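# Place the two closest-weight pistons in the steel tray

## Task

Of the five pistons, find the two whose weights are nearest to each other and set both inside the steel parts tray. None of the remaining three may touch the tray or hang over it. The tray must still lie flat on the bench. Everything must stay in place on its own, without the robot holding it. Finally, open the grippers and move the arms away.

## Robot and tools

Robot: two arms, left_arm and right_arm, mounted on opposite sides of the table. left_arm's base is on the +y side. The names do not correspond to left or right in any image.

World frame: origin at the table's centre, +z up, table surface at z = +0.020 m. Each result's state line gives, per arm, the gripper position in metres, its orientation as a wxyz quaternion, and linear (m/s) and angular (rad/s) velocities, all in this frame. Reported hand positions can be off, more so at long reach. The gripper's fingers point along its own +x axis and close along its own y axis. The reported position is the spot between the finger pads, about 3 to 4 cm behind the tips.

Row format, shared by execute_actions and move: one flat list of 14 numbers, each between -1 and 1. The first seven are for left_arm and the last seven for right_arm, each ordered dx, dy, dz, rx, ry, rz, opening. Send all 14 even when one arm stays still. The first six numbers are an offset, not a pose. They are expressed in that gripper's own axes and measured from the gripper's pose in the latest result that showed it. Before any such result exists in the scene, and for any call after the first in a single reply, they are measured from where the gripper is when the action starts. A value of 1.0 equals 0.6 m of travel or 180 degrees of turn. rx, ry, rz together form one rotation vector. The opening is absolute, not an offset: +1 is fully open (0.088 m), and empty fingers close together near -0.80; lower values do not close them further. Closing from fully open takes at least about 0.5 s. Zero offsets are not a pause; they pull the gripper back to its reference pose. To keep an arm still, send the offset back to where it should be in the first call, then zeros, and always send the opening it should keep.

execute_actions: argument actions is a list holding one action, one wait, or nothing. An action is {"rows": [...], "steps": n}: up to 15 rows and up to 15 steps of 1/30 s (15 by default, at least 8). Row i applies on step i; the last row repeats if rows run out. Every row is counted from the same reference pose, not from the previous row. A wait is {"steps": n} with n up to 300, counted from the previous result, so your reply time is included. An empty list just reports the state. Optional pictures (true/false) adds camera images; they come automatically with an empty list. A refused call sends nothing.

move: target is one 14-number row as above (offsets plus absolute openings). Each gripper follows a straight path toward its target; both paths finish together and last 0.5 to 10 s, cut off at 10 s. speed is the top path speed in m/s, 0.002 to 0.5, default 0.25; turning is capped at twice that in rad/s. Paths ignore obstacles and the other arm, and grippers may lag, stray or exceed the speed, especially with a nearly straight arm. Faster contact hits harder; aiming deeper past a contact presses harder. Its result adds a move: line with the ending (done, off_target, moving, held, fault) and any limits (paced = target clipped; held = steps blocked, after which the arm may jump ahead fast), plus each gripper's remaining distance.



Motion details: each step, the commanded pose is clipped to within 70 mm and 16 degrees of the measured pose, and position wins over orientation when both cannot be met. After an action ends the arm continues only to its last clipped pose, so large moves need several actions; check the result. The last 8 steps of each action run after the result is taken, during your reply; a Hand target line appears only when nothing is pending. Friction can leave a gripper short or tilted, and tiny moves may not happen.

Result lines: HELD marks steps where your command was partly or wholly withheld; pose unreachable names an arm whose command the clearance check altered. grip_measured is the finger opening on the command scale (can be off about 1 mm, and reads narrower while squeezing, up to 0.061). To hold a part, command about 0.07 below grip_measured. grip_effort_n is motor effort (negative closes), capped near 83 N. Joint torques and external torque estimates are noisy. MOTOR HOT warns from 50 °C; at 95 °C an OVER-TEMPERATURE FAULT stops the arm, and it may go limp. TORQUE FAULT stops an arm for 10 s. Load limits (N m): waist 16.6, shoulder 20.6, elbow 20.5, wrist pitch 5.42, wrist yaw 5.4, wrist roll 5.07; a held part's weight counts.

Avoid: dropping parts, slamming or shoving hard, arms touching each other, anything leaving the table, and long holds that overheat motors. Loose objects may occasionally be tugged or nudged.

Each tool is called as name(argument=value, ...) on one line, values as JSON.

## Session

execute_actions(actions=[])

Scene clock: 0.00 s of 12600.00 s.
left_arm: end_effector_position=(-0.0037, +0.1675, +0.3600) grip_measured=+0.846 grip_effort_n=n/a end_effector_quat_wxyz=(+0.366, +0.237, -0.390, -0.811) end_effector_velocity=(-0.001, +0.001, -0.001) end_effector_angular_velocity=(+0.007, +0.005, +0.001) | right_arm: end_effector_position=(-0.3728, -0.2085, +0.1271) grip_measured=+0.832 grip_effort_n=n/a end_effector_quat_wxyz=(+0.516, +0.369, +0.677, -0.372) end_effector_velocity=(-0.002, +0.002, +0.002) end_effector_angular_velocity=(+0.007, +0.012, +0.006)
Joint positions: left_arm=[0.818 0.774 0.553 0.05  0.944 1.083 0.08 ] | right_arm=[ 0.937  2.046  1.36  -0.677 -0.095 -2.988  0.08 ]
Joint velocities: left_arm=[-0.007 -0.007 -0.002 -0.007 -0.007 -0.007 -0.   ] | right_arm=[-0.002 -0.002  0.002  0.007 -0.007 -0.007 -0.   ]
Joint torques (N m, as the arm reports them, + toward a larger angle): no reading
External joint torques (N m, as the arm's controller estimates them; a push from outside toward a larger angle lowers the number): no reading
Motor temperatures (°C, as the motors report them): left_arm=[23 25 27 27 27 25] | right_arm=[26 25 24 26 23 26]
Heat: left arm: hottest elbow 27 °C (+0.0 °C/min); right arm: hottest waist 26 °C (+0.0 °C/min).
Hand target (left_arm): -0.004, +0.167, +0.360; -0.366, -0.237, +0.390, +0.811
Hand target (right_arm): -0.373, -0.208, +0.127; +0.516, +0.369, +0.677, -0.372

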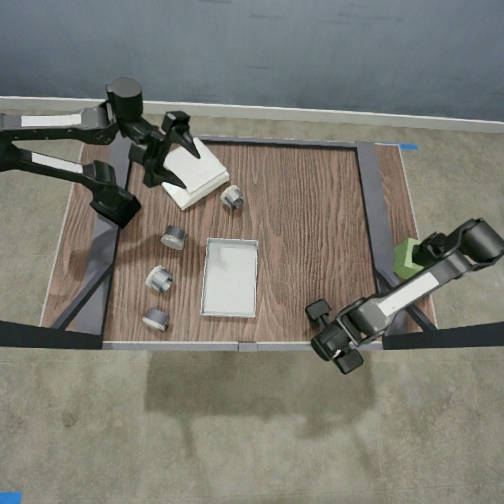

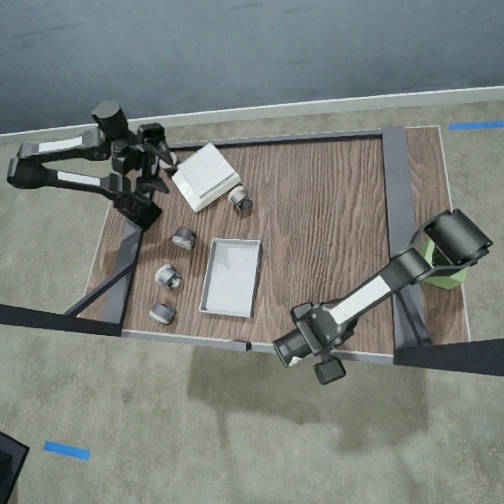

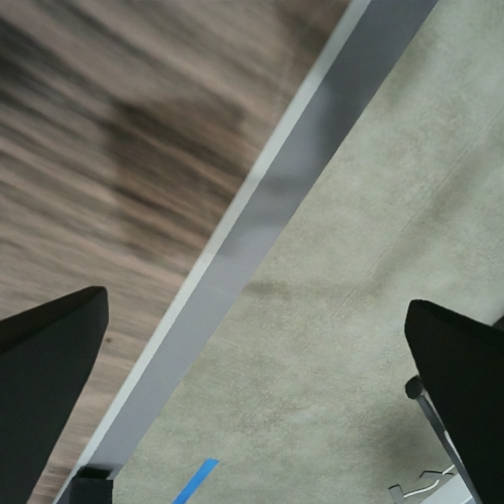

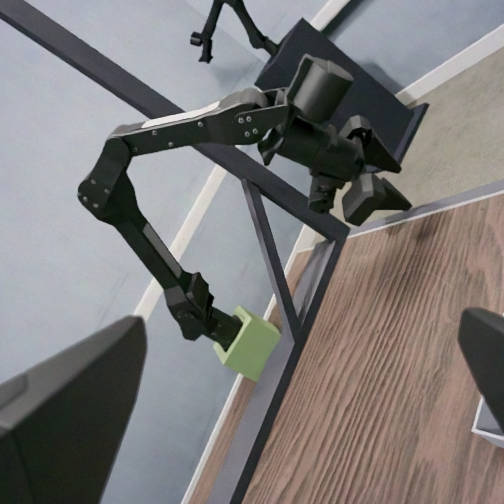

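zoom_image(camera="cam_head_right", region=[120,120,280,280])

zoom_image(camera="cam_head_left", region=[120,180,280,340])

Region (120, 120, 280, 280) of cam_head_right's 504x504 image, scaled by 3.150, with more detail than that image has.

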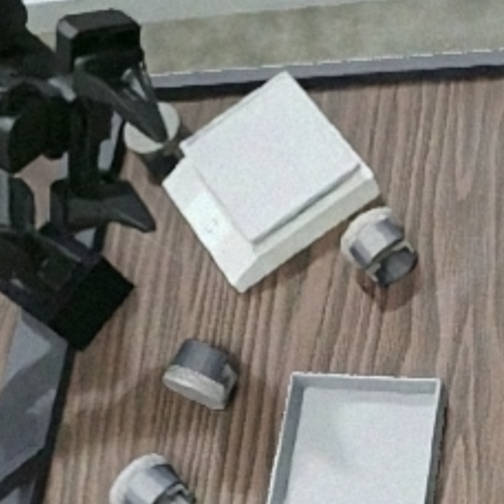

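Region (120, 180, 280, 340) of cam_head_left's 504x504 image, scaled by 3.150, with more detail than that image has.

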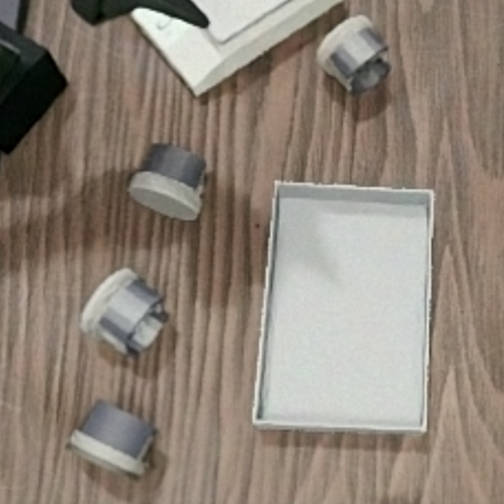

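move(target=[-0.015,-0.3,-0.045,0.092,0.204,-0.424,1,0,0,0,0,0,0,0.83], speed=0.4)

Scene clock: 3.87 s of 12600.00 s.
left_arm: end_effector_position=(-0.0533, +0.2411, +0.1992) grip_measured=+1.000 grip_effort_n=15.6 end_effector_quat_wxyz=(-0.143, +0.690, -0.142, -0.696) end_effector_velocity=(+0.005, +0.006, -0.002) end_effector_angular_velocity=(+0.031, -0.041, +0.000) | right_arm: end_effector_position=(-0.3728, -0.2085, +0.1271) grip_measured=+0.832 grip_effort_n=-13.7 end_effector_quat_wxyz=(+0.516, +0.369, +0.677, -0.372) end_effector_velocity=(+0.001, -0.002, +0.000) end_effector_angular_velocity=(-0.014, +0.011, +0.019)
Joint positions: left_arm=[ 0.051  1.356  0.966 -1.18   0.008  1.488  0.088] | right_arm=[ 0.937  2.046  1.36  -0.677 -0.095 -2.988  0.08 ]
Joint velocities: left_arm=[-0.007  0.012  0.002 -0.037 -0.022 -0.007  0.   ] | right_arm=[-0.007 -0.002 -0.002 -0.007 -0.022 -0.022 -0.   ]
Joint torques (N m, as the arm reports them, + toward a larger angle): left_arm=[-0.33 -2.8   5.54 -0.22 -0.03 -0.07] | right_arm=[ 0.01 -7.47  5.93  0.41 -0.06  0.03]
External joint torques (N m, as the arm's controller estimates them; a push from outside toward a larger angle lowers the number): left_arm=[-0.34  1.18 -0.01 -0.49 -0.09 -0.07] | right_arm=[ 0.05  1.41  0.49 -0.16  0.01  0.03]
Motor temperatures (°C, as the motors report them): left_arm=[23 25 28 27 27 25] | right_arm=[26 26 24 26 23 26]
Heat: left arm: hottest elbow 28 °C (+0.0 °C/min); right arm: hottest waist 26 °C (+0.0 °C/min).
Hand target (left_arm): -0.054, +0.240, +0.200; -0.143, +0.691, -0.142, -0.694
Hand target (right_arm): -0.373, -0.208, +0.127; +0.516, +0.369, +0.677, -0.372
Off the commanded pose (left_arm): 0.002 m, 1 deg.
Off the commanded pose (right_arm): 0.000 m, 0 deg.
Kept back: nothing.
move: done
camera_calibration (this result's frames):
cam_left_wrist: T_world_to_cam=[[0.418839, 0.907898, -0.0171779, -0.177757], [0.855899, -0.38839, 0.341452, 0.0995239], [0.303332, -0.157716, -0.939742, 0.317573], [0, 0, 0, 1]] pos_world=[-0.107061, 0.250126, 0.261401]

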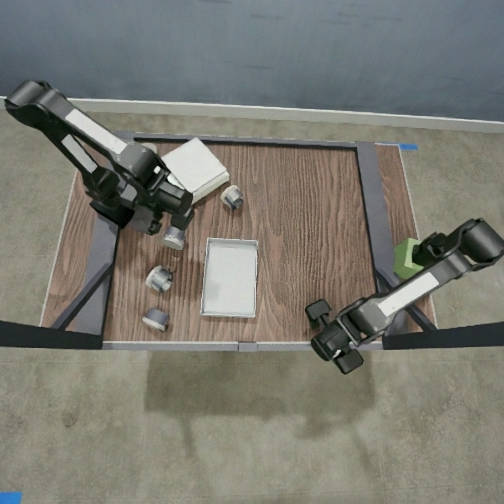

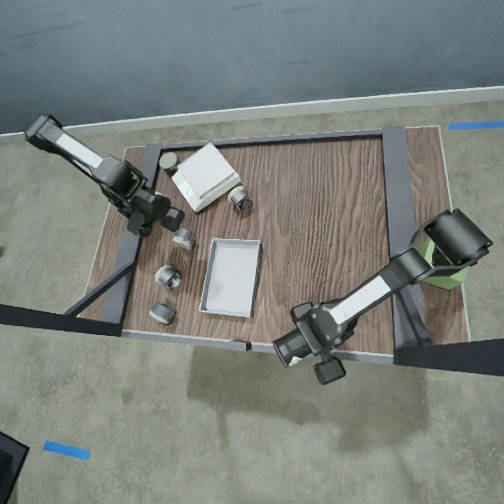

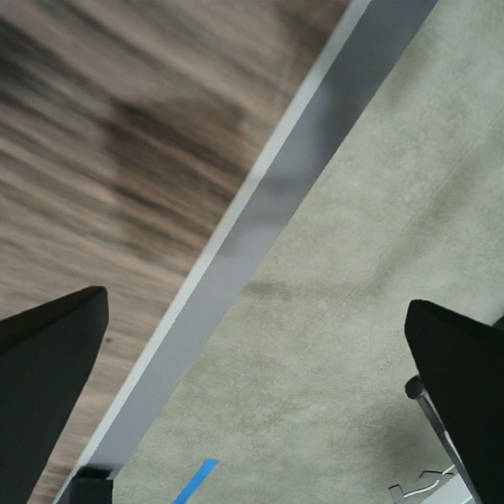

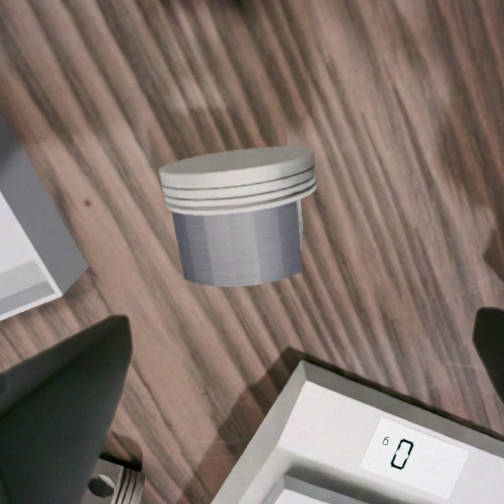

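move(target=[0.13,0.038,-0.025,0,0,0,1,0,0,0,0,0,0,0.83])

Scene clock: 5.47 s of 12600.00 s.
left_arm: end_effector_position=(-0.0504, +0.2131, +0.1248) grip_measured=+1.000 grip_effort_n=15.6 end_effector_quat_wxyz=(-0.138, +0.689, -0.146, -0.696) end_effector_velocity=(+0.004, -0.001, -0.002) end_effector_angular_velocity=(-0.007, -0.021, -0.005) | right_arm: end_effector_position=(-0.3728, -0.2085, +0.1271) grip_measured=+0.832 grip_effort_n=-13.7 end_effector_quat_wxyz=(+0.516, +0.369, +0.677, -0.372) end_effector_velocity=(+0.001, +0.002, +0.002) end_effector_angular_velocity=(+0.013, +0.002, -0.011)
Joint positions: left_arm=[ 0.116  1.539  0.811 -0.831  0.007  1.553  0.088] | right_arm=[ 0.937  2.046  1.36  -0.677 -0.095 -2.988  0.08 ]
Joint velocities: left_arm=[ 0.002  0.002 -0.007  0.007 -0.022  0.007  0.   ] | right_arm=[-0.002 -0.007 -0.002  0.007  0.007  0.007 -0.   ]
Joint torques (N m, as the arm reports them, + toward a larger angle): left_arm=[ 0.36 -3.24  2.99  0.18  0.1   0.07] | right_arm=[ 0.05 -7.48  5.92  0.42 -0.06  0.03]
External joint torques (N m, as the arm's controller estimates them; a push from outside toward a larger angle lowers the number): left_arm=[ 0.34  1.63 -2.09 -0.13  0.04  0.07] | right_arm=[ 0.06  1.42  0.46 -0.16  0.    0.02]
Motor temperatures (°C, as the motors report them): left_arm=[23 25 28 27 27 25] | right_arm=[26 26 24 26 23 26]
Heat: left arm: hottest elbow 28 °C (+11.0 °C/min); right arm: hottest waist 26 °C (+0.0 °C/min).
Hand target (left_arm): -0.049, +0.215, +0.121; -0.143, +0.690, -0.142, -0.695
Hand target (right_arm): -0.373, -0.208, +0.127; +0.516, +0.369, +0.677, -0.372
Off the commanded pose (left_arm): 0.004 m, 1 deg.
Off the commanded pose (right_arm): 0.000 m, 0 deg.
Kept back: nothing.
move: done
camera_calibration (this result's frames):
cam_left_wrist: T_world_to_cam=[[0.41838, 0.907779, -0.0299109, -0.15318], [0.857585, -0.38397, 0.34222, 0.110657], [0.299175, -0.168829, -0.939144, 0.244384], [0, 0, 0, 1]] pos_world=[-0.103924, 0.222802, 0.187061]

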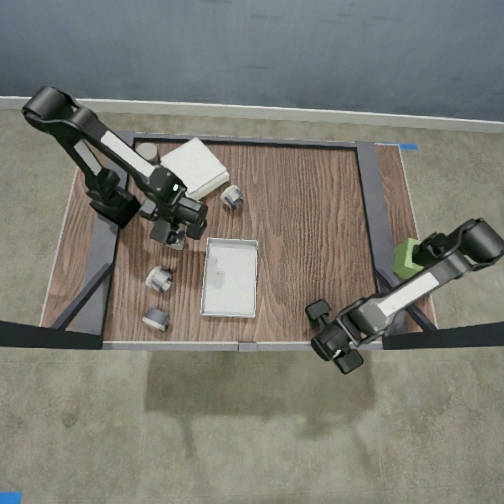

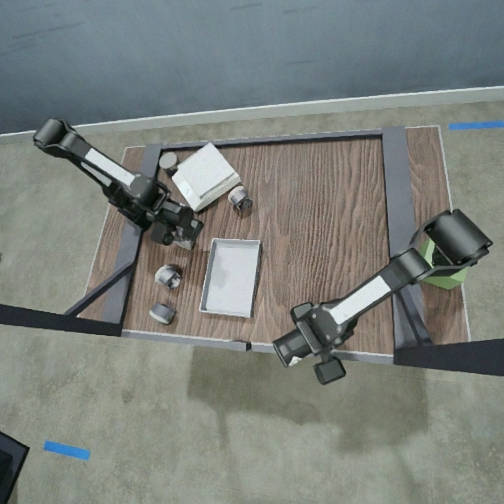

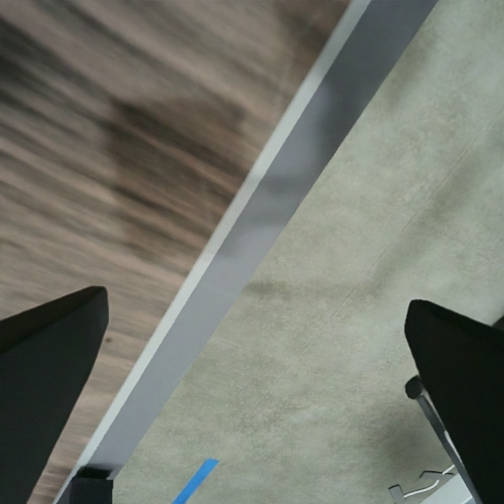

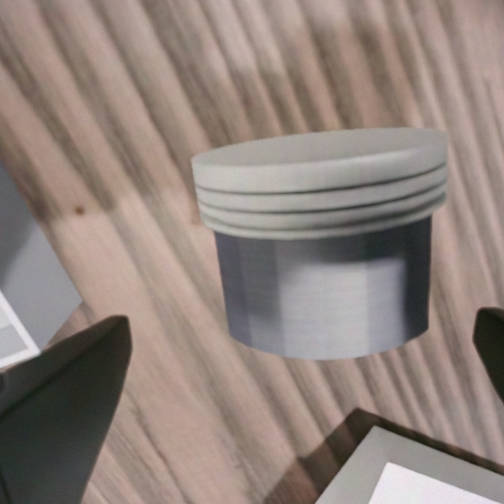

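move(target=[0.078,-0.006,0,0,0,0,1,0,0,0,0,0,0,0.83], speed=0.12)

move(target=[0,0,0,0,0,0,0.2,0,0,0,0,0,0,0.83])

Scene clock: 6.97 s of 12600.00 s.
left_arm: end_effector_position=(-0.0504, +0.2131, +0.0815) grip_measured=+1.000 grip_effort_n=15.6 end_effector_quat_wxyz=(-0.134, +0.688, -0.151, -0.697) end_effector_velocity=(+0.003, +0.005, -0.003) end_effector_angular_velocity=(+0.017, -0.016, -0.010) | right_arm: end_effector_position=(-0.3728, -0.2085, +0.1271) grip_measured=+0.832 grip_effort_n=-13.7 end_effector_quat_wxyz=(+0.516, +0.369, +0.677, -0.372) end_effector_velocity=(+0.005, +0.001, -0.000) end_effector_angular_velocity=(+0.010, -0.024, +0.014)
Joint positions: left_arm=[ 0.116  1.636  0.704 -0.613  0.007  1.553  0.088] | right_arm=[ 0.937  2.046  1.36  -0.677 -0.095 -2.988  0.08 ]
Joint velocities: left_arm=[-0.002  0.007 -0.007 -0.007 -0.007  0.007  0.   ] | right_arm=[-0.002 -0.002 -0.002 -0.007  0.022 -0.022 -0.   ]
Joint torques (N m, as the arm reports them, + toward a larger angle): left_arm=[-0.29 -3.31  2.53  0.18  0.09 -0.08] | right_arm=[ 0.07 -7.48  5.92  0.41 -0.06  0.03]
External joint torques (N m, as the arm's controller estimates them; a push from outside toward a larger angle lowers the number): left_arm=[-0.3   1.66 -1.93 -0.15  0.03 -0.08] | right_arm=[ 0.1   1.36  0.52 -0.15  0.    0.02]
Motor temperatures (°C, as the motors report them): left_arm=[23 25 28 27 27 25] | right_arm=[26 27 24 26 23 26]
Heat: left arm: hottest elbow 28 °C (+8.6 °C/min); right arm: hottest shoulder 27 °C (+8.6 °C/min).
Hand target (left_arm): -0.049, +0.216, +0.078; -0.138, +0.689, -0.146, -0.696
Hand target (right_arm): -0.373, -0.208, +0.127; +0.516, +0.369, +0.677, -0.372
Off the commanded pose (left_arm): 0.005 m, 1 deg.
Off the commanded pose (right_arm): 0.000 m, 0 deg.
Kept back: nothing.
move: done
camera_calibration (this result's frames):
cam_left_wrist: T_world_to_cam=[[0.418186, 0.907349, -0.0428718, -0.15341], [0.859404, -0.379922, 0.342176, 0.12469], [0.294185, -0.179937, -0.938658, 0.205844], [0, 0, 0, 1]] pos_world=[-0.103561, 0.223608, 0.143974]

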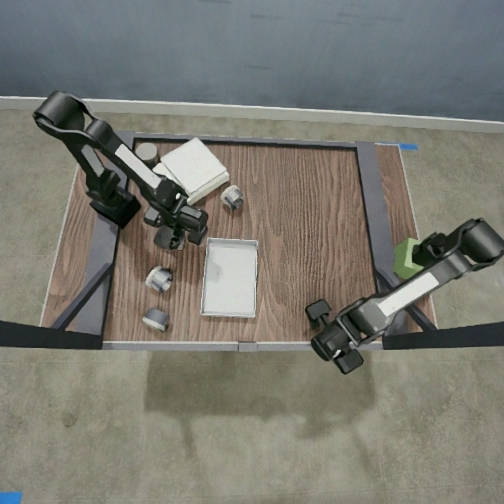

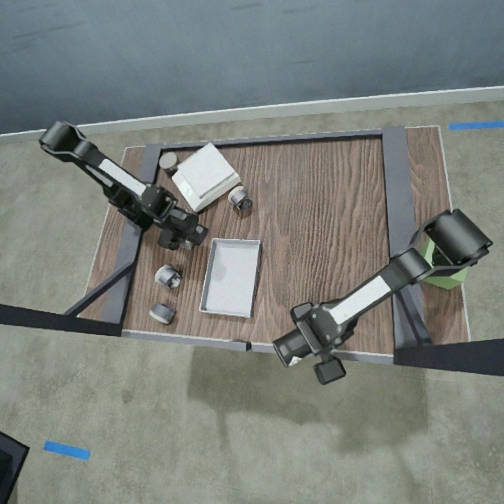

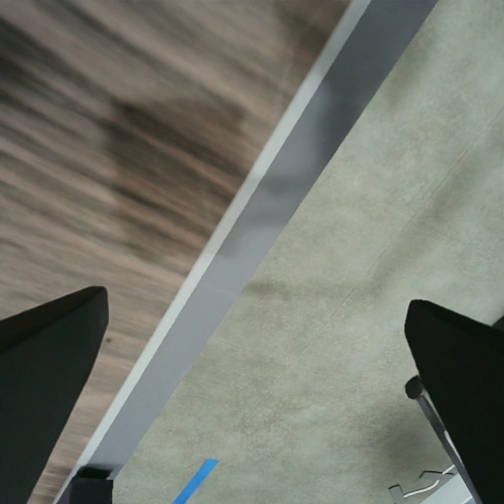

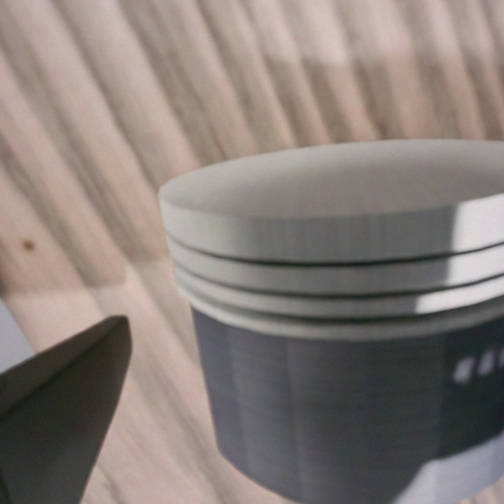

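Scene clock: 7.47 s of 12600.00 s.
left_arm: end_effector_position=(-0.0501, +0.2136, +0.0815) grip_measured=+0.290 grip_effort_n=-83.5 end_effector_quat_wxyz=(-0.134, +0.688, -0.150, -0.697) end_effector_velocity=(-0.001, +0.003, +0.000) end_effector_angular_velocity=(+0.010, +0.004, -0.010) | right_arm: end_effector_position=(-0.3728, -0.2085, +0.1271) grip_measured=+0.832 grip_effort_n=-13.7 end_effector_quat_wxyz=(+0.516, +0.369, +0.677, -0.372) end_effector_velocity=(+0.003, +0.003, +0.001) end_effector_angular_velocity=(+0.009, -0.001, -0.016)
Joint positions: left_arm=[ 0.116  1.636  0.704 -0.615  0.007  1.553  0.053] | right_arm=[ 0.937  2.046  1.36  -0.677 -0.095 -2.988  0.08 ]
Joint velocities: left_arm=[-0.002 -0.002 -0.002 -0.007  0.007  0.007 -0.   ] | right_arm=[-0.007 -0.002 -0.002  0.007  0.007  0.007 -0.   ]
Joint torques (N m, as the arm reports them, + toward a larger angle): left_arm=[-0.08 -4.15  3.22  0.13  0.11 -0.02] | right_arm=[ 0.01 -7.47  5.93  0.41 -0.06  0.03]
External joint torques (N m, as the arm's controller estimates them; a push from outside toward a larger angle lowers the number): left_arm=[-0.07  0.8  -1.25 -0.2   0.04 -0.01] | right_arm=[ 0.02  1.33  0.53 -0.16  0.    0.02]
Motor temperatures (°C, as the motors report them): left_arm=[23 25 28 27 27 25] | right_arm=[26 27 25 26 23 26]
Heat: left arm: hottest elbow 28 °C (+8.0 °C/min); right arm: hottest shoulder 27 °C (+8.0 °C/min).
Hand target (left_arm): -0.050, +0.213, +0.082; -0.134, +0.688, -0.151, -0.697
Hand target (right_arm): -0.373, -0.208, +0.127; +0.516, +0.369, +0.677, -0.372
Off the commanded pose (left_arm): 0.001 m, 0 deg.
Off the commanded pose (right_arm): 0.000 m, 0 deg.
Kept back: nothing.
move: done
camera_calibration (this result's frames):
cam_left_wrist: T_world_to_cam=[[0.418232, 0.907433, -0.0405814, -0.154113], [0.858968, -0.380575, 0.342546, 0.124725], [0.295393, -0.178122, -0.938624, 0.205504], [0, 0, 0, 1]] pos_world=[-0.103385, 0.223919, 0.143913]

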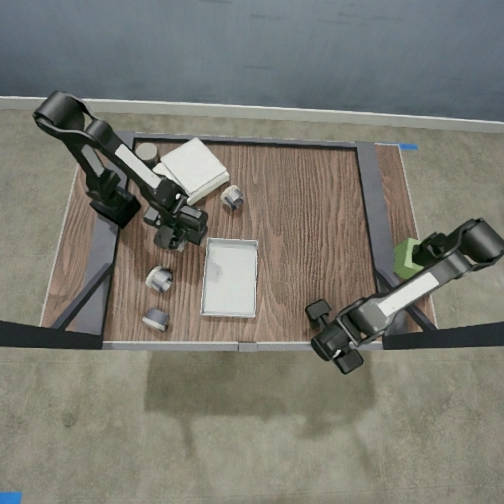

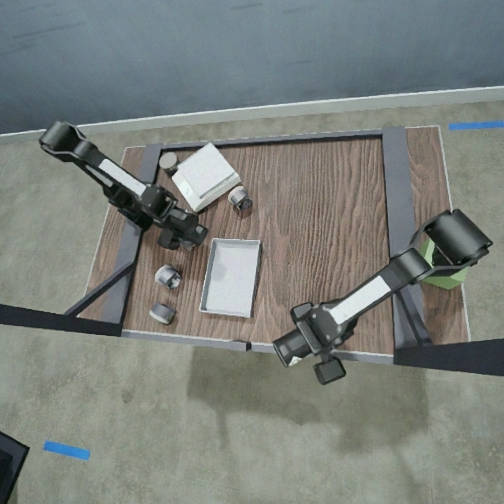

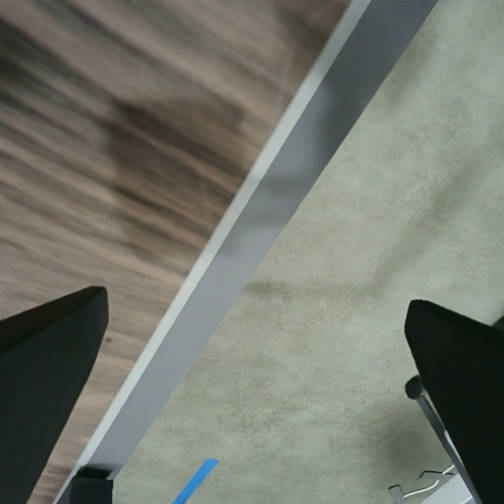

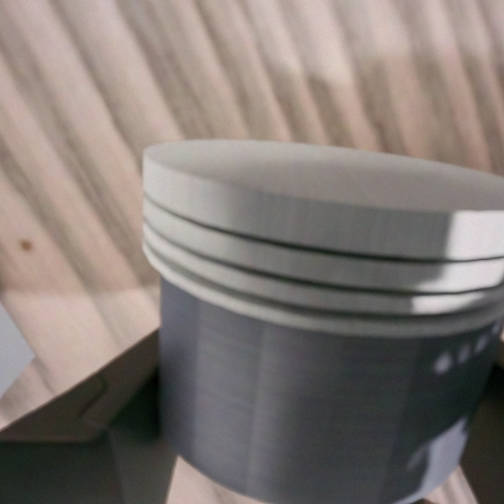

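move(target=[-0.2,0,0,0,0,0,0.2,0,0,0,0,0,0,0.83])

move(target=[0,-0.097,-0.42,0,0,0,0.2,0,0,0,0,0,0,0.83], speed=0.35)

Scene clock: 9.00 s of 12600.00 s.
left_arm: end_effector_position=(-0.0479, +0.2177, +0.1960) grip_measured=+0.290 grip_effort_n=-83.5 end_effector_quat_wxyz=(-0.140, +0.690, -0.144, -0.696) end_effector_velocity=(-0.001, -0.000, +0.002) end_effector_angular_velocity=(+0.001, +0.008, +0.010) | right_arm: end_effector_position=(-0.3728, -0.2085, +0.1271) grip_measured=+0.832 grip_effort_n=-13.7 end_effector_quat_wxyz=(+0.516, +0.369, +0.677, -0.372) end_effector_velocity=(+0.003, -0.004, -0.001) end_effector_angular_velocity=(-0.013, -0.019, +0.008)
Joint positions: left_arm=[ 0.117  1.427  1.011 -1.148  0.007  1.554  0.053] | right_arm=[ 0.937  2.046  1.36  -0.677 -0.095 -2.988  0.08 ]
Joint velocities: left_arm=[ 0.002 -0.002  0.007 -0.007  0.007 -0.007 -0.   ] | right_arm=[ 0.002 -0.002 -0.002 -0.022  0.007 -0.007 -0.   ]
Joint torques (N m, as the arm reports them, + toward a larger angle): left_arm=[ 0.25 -4.4   5.53 -0.26  0.08  0.08] | right_arm=[ 0.02 -7.48  5.93  0.41 -0.05  0.03]
External joint torques (N m, as the arm's controller estimates them; a push from outside toward a larger angle lowers the number): left_arm=[ 0.21  0.05 -0.03 -0.58  0.03  0.08] | right_arm=[ 0.03  1.31  0.55 -0.14  0.01  0.02]
Motor temperatures (°C, as the motors report them): left_arm=[23 25 28 27 27 25] | right_arm=[26 27 25 26 23 26]
Heat: left arm: hottest elbow 28 °C (+6.7 °C/min); right arm: hottest shoulder 27 °C (+6.7 °C/min).
Hand target (left_arm): -0.048, +0.215, +0.201; -0.134, +0.688, -0.150, -0.697
Hand target (right_arm): -0.373, -0.208, +0.127; +0.516, +0.369, +0.677, -0.372
Off the commanded pose (left_arm): 0.006 m, 1 deg.
Off the commanded pose (right_arm): 0.000 m, 0 deg.
Kept back: nothing.
move: done
camera_calibration (this result's frames):
cam_left_wrist: T_world_to_cam=[[0.417764, 0.908254, -0.0234274, -0.157723], [0.856851, -0.385284, 0.342581, 0.0861414], [0.302124, -0.163192, -0.939196, 0.310284], [0, 0, 0, 1]] pos_world=[-0.101664, 0.227077, 0.258212]

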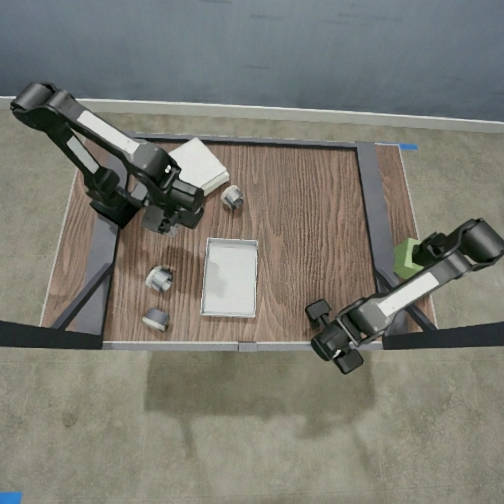

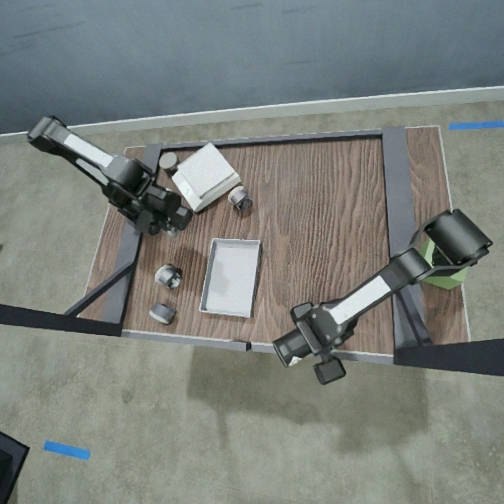

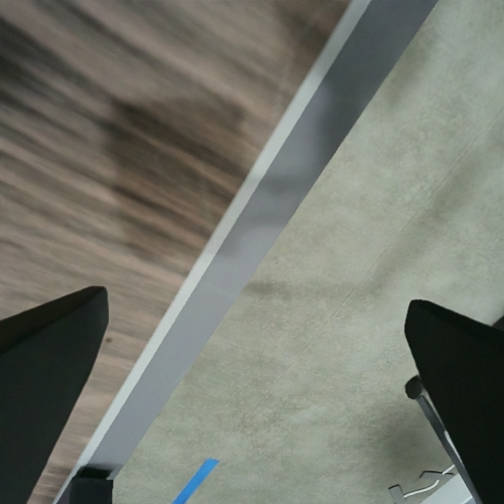

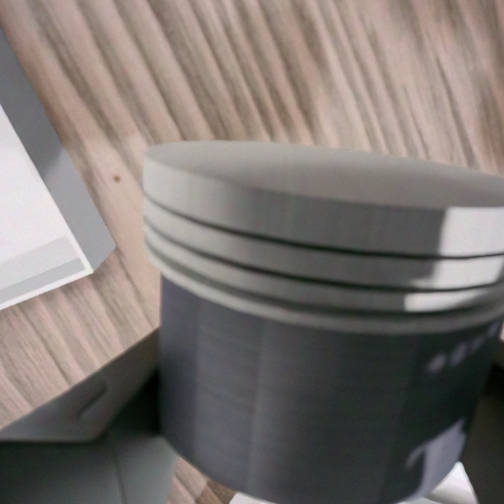

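Scene clock: 10.43 s of 12600.00 s.
left_arm: end_effector_position=(+0.2054, +0.1744, +0.1942) grip_measured=+0.202 grip_effort_n=-14.7 end_effector_quat_wxyz=(-0.140, +0.692, -0.143, -0.694) end_effector_velocity=(-0.003, +0.004, -0.001) end_effector_angular_velocity=(+0.019, +0.020, -0.005) | right_arm: end_effector_position=(-0.3728, -0.2085, +0.1271) grip_measured=+0.832 grip_effort_n=-14.2 end_effector_quat_wxyz=(+0.516, +0.369, +0.677, -0.372) end_effector_velocity=(+0.001, -0.002, +0.000) end_effector_angular_velocity=(-0.012, +0.003, -0.008)
Joint positions: left_arm=[ 1.095  1.69   1.263 -1.143  0.005  2.531  0.049] | right_arm=[ 0.937  2.046  1.36  -0.677 -0.095 -2.988  0.08 ]
Joint velocities: left_arm=[ 0.002  0.002 -0.002 -0.022  0.007  0.007 -0.   ] | right_arm=[-0.002 -0.002 -0.002 -0.007 -0.007  0.007 -0.   ]
Joint torques (N m, as the arm reports them, + toward a larger angle): left_arm=[ 0.17 -4.61  5.01 -0.27  0.06  0.16] | right_arm=[ 0.02 -7.46  5.92  0.41 -0.06  0.03]
External joint torques (N m, as the arm's controller estimates them; a push from outside toward a larger angle lowers the number): left_arm=[ 0.14  1.73 -0.43 -0.48  0.02  0.16] | right_arm=[ 0.02  1.3   0.58 -0.14  0.01  0.03]
Motor temperatures (°C, as the motors report them): left_arm=[23 26 28 27 27 25] | right_arm=[26 27 25 26 23 26]
Heat: left arm: hottest elbow 28 °C (+5.8 °C/min); right arm: hottest shoulder 27 °C (+5.8 °C/min).
Hand target (left_arm): +0.207, +0.173, +0.194; -0.141, +0.691, -0.143, -0.694
Hand target (right_arm): -0.373, -0.208, +0.127; +0.516, +0.369, +0.677, -0.372
Off the commanded pose (left_arm): 0.003 m, 0 deg.
Off the commanded pose (right_arm): 0.000 m, 0 deg.
Kept back: nothing.
move: done
camera_calibration (this result's frames):
cam_left_wrist: T_world_to_cam=[[0.417507, 0.908418, -0.0215452, -0.224565], [0.8552, -0.384814, 0.347205, -0.147664], [0.307116, -0.163386, -0.937542, 0.223652], [0, 0, 0, 1]] pos_world=[0.151353, 0.183717, 0.256115]

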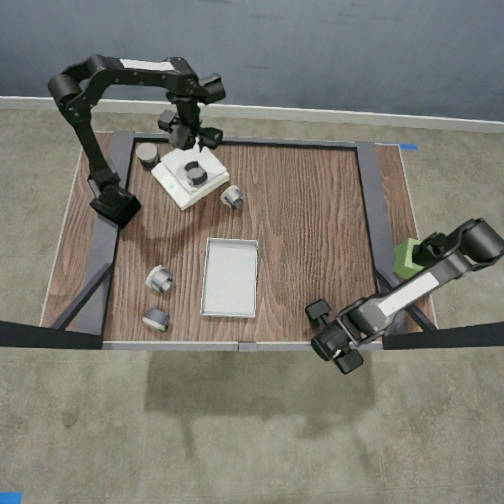

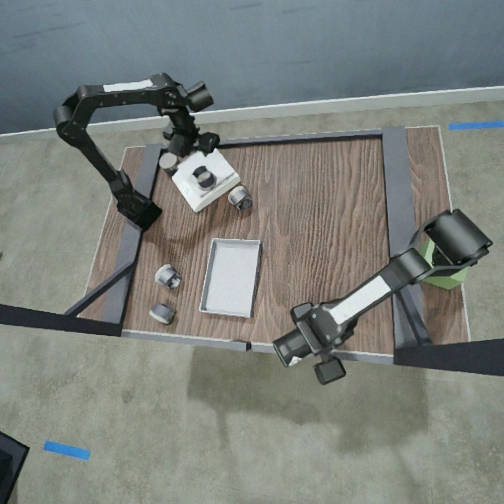

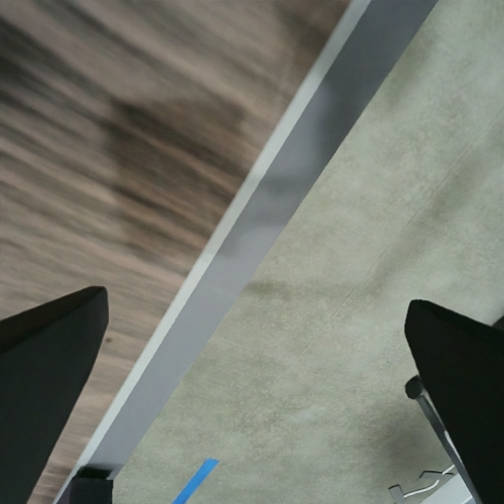

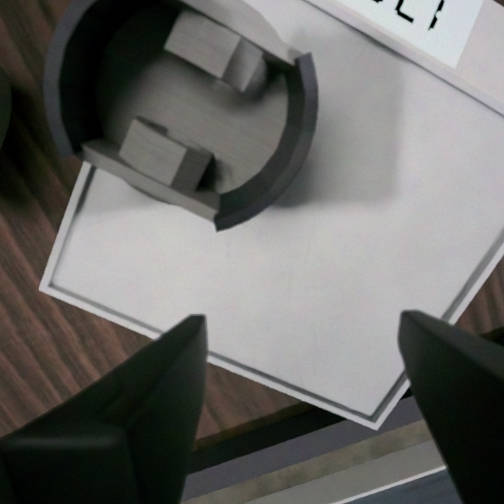

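move(target=[-0.05,0.02,0.09,0,0,0,1,0,0,0,0,0,0,0.83])

Scene clock: 11.67 s of 12600.00 s.
left_arm: end_effector_position=(+0.1533, +0.1818, +0.2244) grip_measured=+1.000 grip_effort_n=15.6 end_effector_quat_wxyz=(-0.140, +0.692, -0.144, -0.694) end_effector_velocity=(-0.004, +0.004, +0.002) end_effector_angular_velocity=(+0.014, -0.002, -0.005) | right_arm: end_effector_position=(-0.3728, -0.2085, +0.1271) grip_measured=+0.832 grip_effort_n=-14.2 end_effector_quat_wxyz=(+0.516, +0.369, +0.677, -0.372) end_effector_velocity=(+0.001, -0.002, +0.000) end_effector_angular_velocity=(-0.012, +0.003, -0.008)
Joint positions: left_arm=[ 0.945  1.556  1.243 -1.253  0.006  2.381  0.088] | right_arm=[ 0.937  2.046  1.36  -0.677 -0.095 -2.988  0.08 ]
Joint velocities: left_arm=[-0.012 -0.012 -0.002 -0.022 -0.007 -0.007  0.   ] | right_arm=[-0.002 -0.002 -0.002 -0.007 -0.007  0.007 -0.   ]
Joint torques (N m, as the arm reports them, + toward a larger angle): left_arm=[-0.43 -5.55  3.26 -0.35  0.07 -0.07] | right_arm=[ 0.02 -7.47  5.91  0.41 -0.06  0.02]
External joint torques (N m, as the arm's controller estimates them; a push from outside toward a larger angle lowers the number): left_arm=[-0.44 -0.05 -2.31 -0.59  0.02 -0.07] | right_arm=[ 0.02  1.46  0.44 -0.16  0.01  0.01]
Motor temperatures (°C, as the motors report them): left_arm=[23 26 28 27 27 25] | right_arm=[26 27 25 26 23 26]
Heat: left arm: hottest elbow 28 °C (+5.1 °C/min); right arm: hottest shoulder 27 °C (+5.1 °C/min).
Hand target (left_arm): +0.151, +0.184, +0.224; -0.140, +0.691, -0.143, -0.694
Hand target (right_arm): -0.373, -0.208, +0.127; +0.516, +0.369, +0.677, -0.372
Off the commanded pose (left_arm): 0.004 m, 0 deg.
Off the commanded pose (right_arm): 0.000 m, 0 deg.
Kept back: nothing.
move: done
camera_calibration (this result's frames):
cam_left_wrist: T_world_to_cam=[[0.418209, 0.908033, -0.0240424, -0.208388], [0.854842, -0.384485, 0.348449, -0.110954], [0.307159, -0.166277, -0.937019, 0.269575], [0, 0, 0, 1]] pos_world=[0.0991953, 0.191387, 0.286249]

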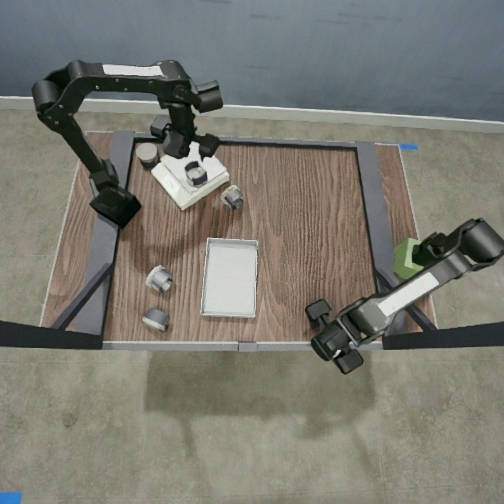

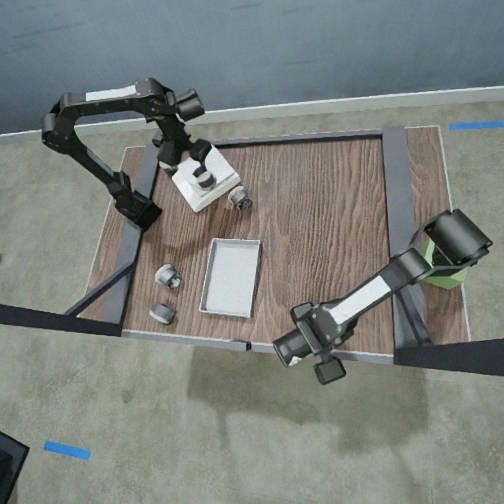

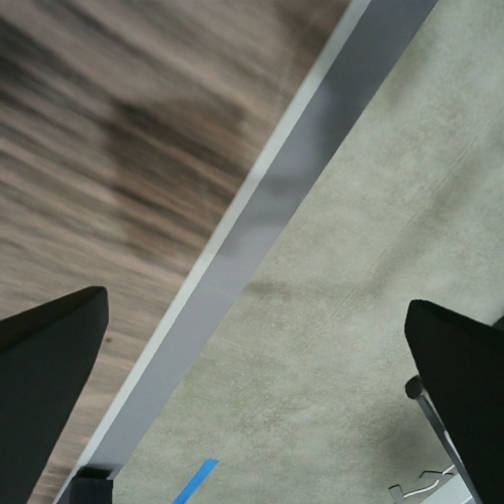

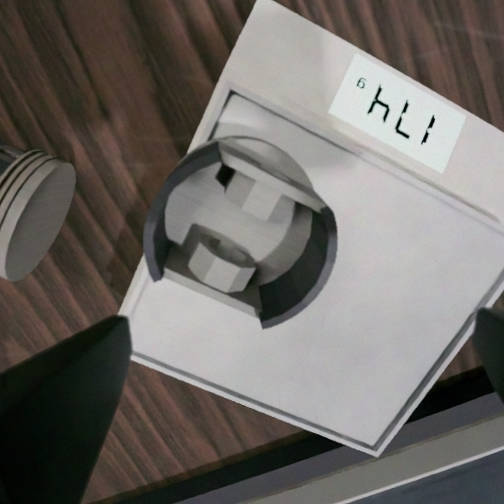

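move(target=[0.04,0.033,0.013,-0.333,0,0,1,0,0,0,0,0,0,0.83], speed=0.4)

Scene clock: 14.07 s of 12600.00 s.
left_arm: end_effector_position=(+0.1395, +0.1654, +0.2049) grip_measured=+1.000 grip_effort_n=15.6 end_effector_quat_wxyz=(+0.229, +0.669, +0.215, -0.673) end_effector_velocity=(-0.000, +0.002, -0.000) end_effector_angular_velocity=(+0.009, -0.004, +0.005) | right_arm: end_effector_position=(-0.3728, -0.2085, +0.1271) grip_measured=+0.832 grip_effort_n=-13.7 end_effector_quat_wxyz=(+0.516, +0.369, +0.677, -0.372) end_effector_velocity=(-0.002, -0.001, +0.001) end_effector_angular_velocity=(-0.005, +0.021, +0.009)
Joint positions: left_arm=[ 0.876  1.592  1.201 -1.16   0.006  1.269  0.088] | right_arm=[ 0.937  2.046  1.36  -0.677 -0.095 -2.988  0.08 ]
Joint velocities: left_arm=[-0.002 -0.002 -0.002 -0.007 -0.007 -0.007  0.   ] | right_arm=[-0.002 -0.002 -0.002  0.007 -0.022 -0.007 -0.   ]
Joint torques (N m, as the arm reports them, + toward a larger angle): left_arm=[-0.31 -4.07  3.27  0.17  0.07 -0.05] | right_arm=[ 0.02 -7.48  5.9   0.42 -0.06  0.03]
External joint torques (N m, as the arm's controller estimates them; a push from outside toward a larger angle lowers the number): left_arm=[-0.31  1.71 -2.37 -0.18  0.02 -0.05] | right_arm=[ 0.01  1.37  0.5  -0.15  0.01  0.03]
Motor temperatures (°C, as the motors report them): left_arm=[23 26 28 27 27 25] | right_arm=[26 28 25 26 23 26]
Heat: left arm: hottest elbow 28 °C (+4.3 °C/min); right arm: hottest shoulder 28 °C (+8.5 °C/min).
Hand target (left_arm): +0.138, +0.167, +0.201; +0.225, +0.669, +0.221, -0.673
Hand target (right_arm): -0.373, -0.208, +0.127; +0.516, +0.369, +0.677, -0.372
Off the commanded pose (left_arm): 0.005 m, 1 deg.
Off the commanded pose (right_arm): 0.000 m, 0 deg.
Kept back: nothing.
move: done
camera_calibration (this result's frames):
cam_left_wrist: T_world_to_cam=[[-0.574761, 0.817631, -0.0336095, -0.0327273], [0.763101, 0.550355, 0.338802, -0.238541], [0.295512, 0.169083, -0.940257, 0.19963], [0, 0, 0, 1]] pos_world=[0.104227, 0.124287, 0.267421]

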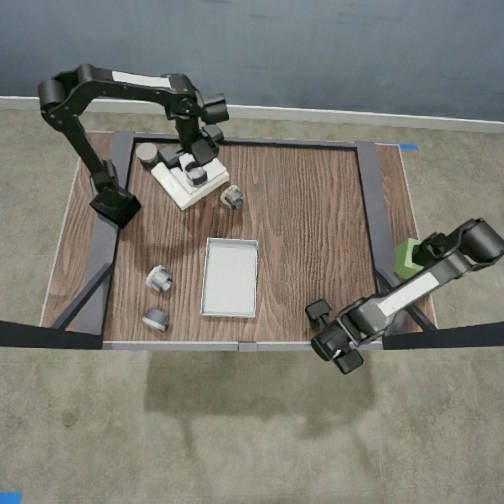

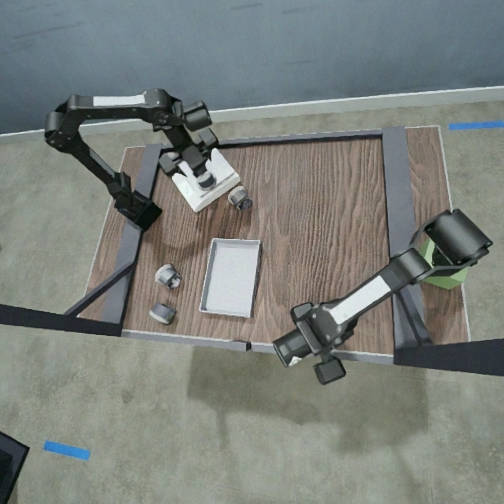

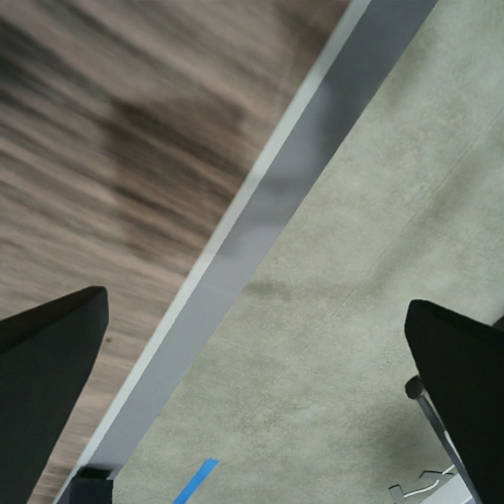

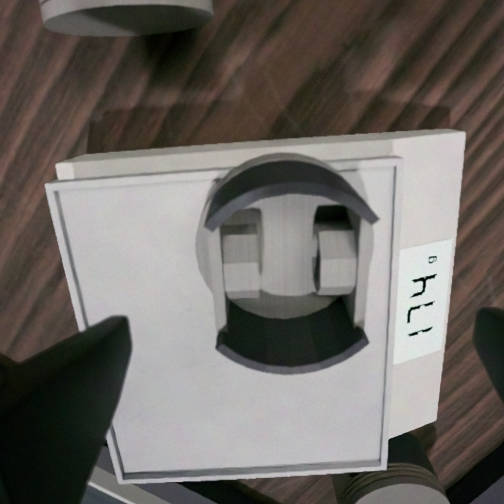

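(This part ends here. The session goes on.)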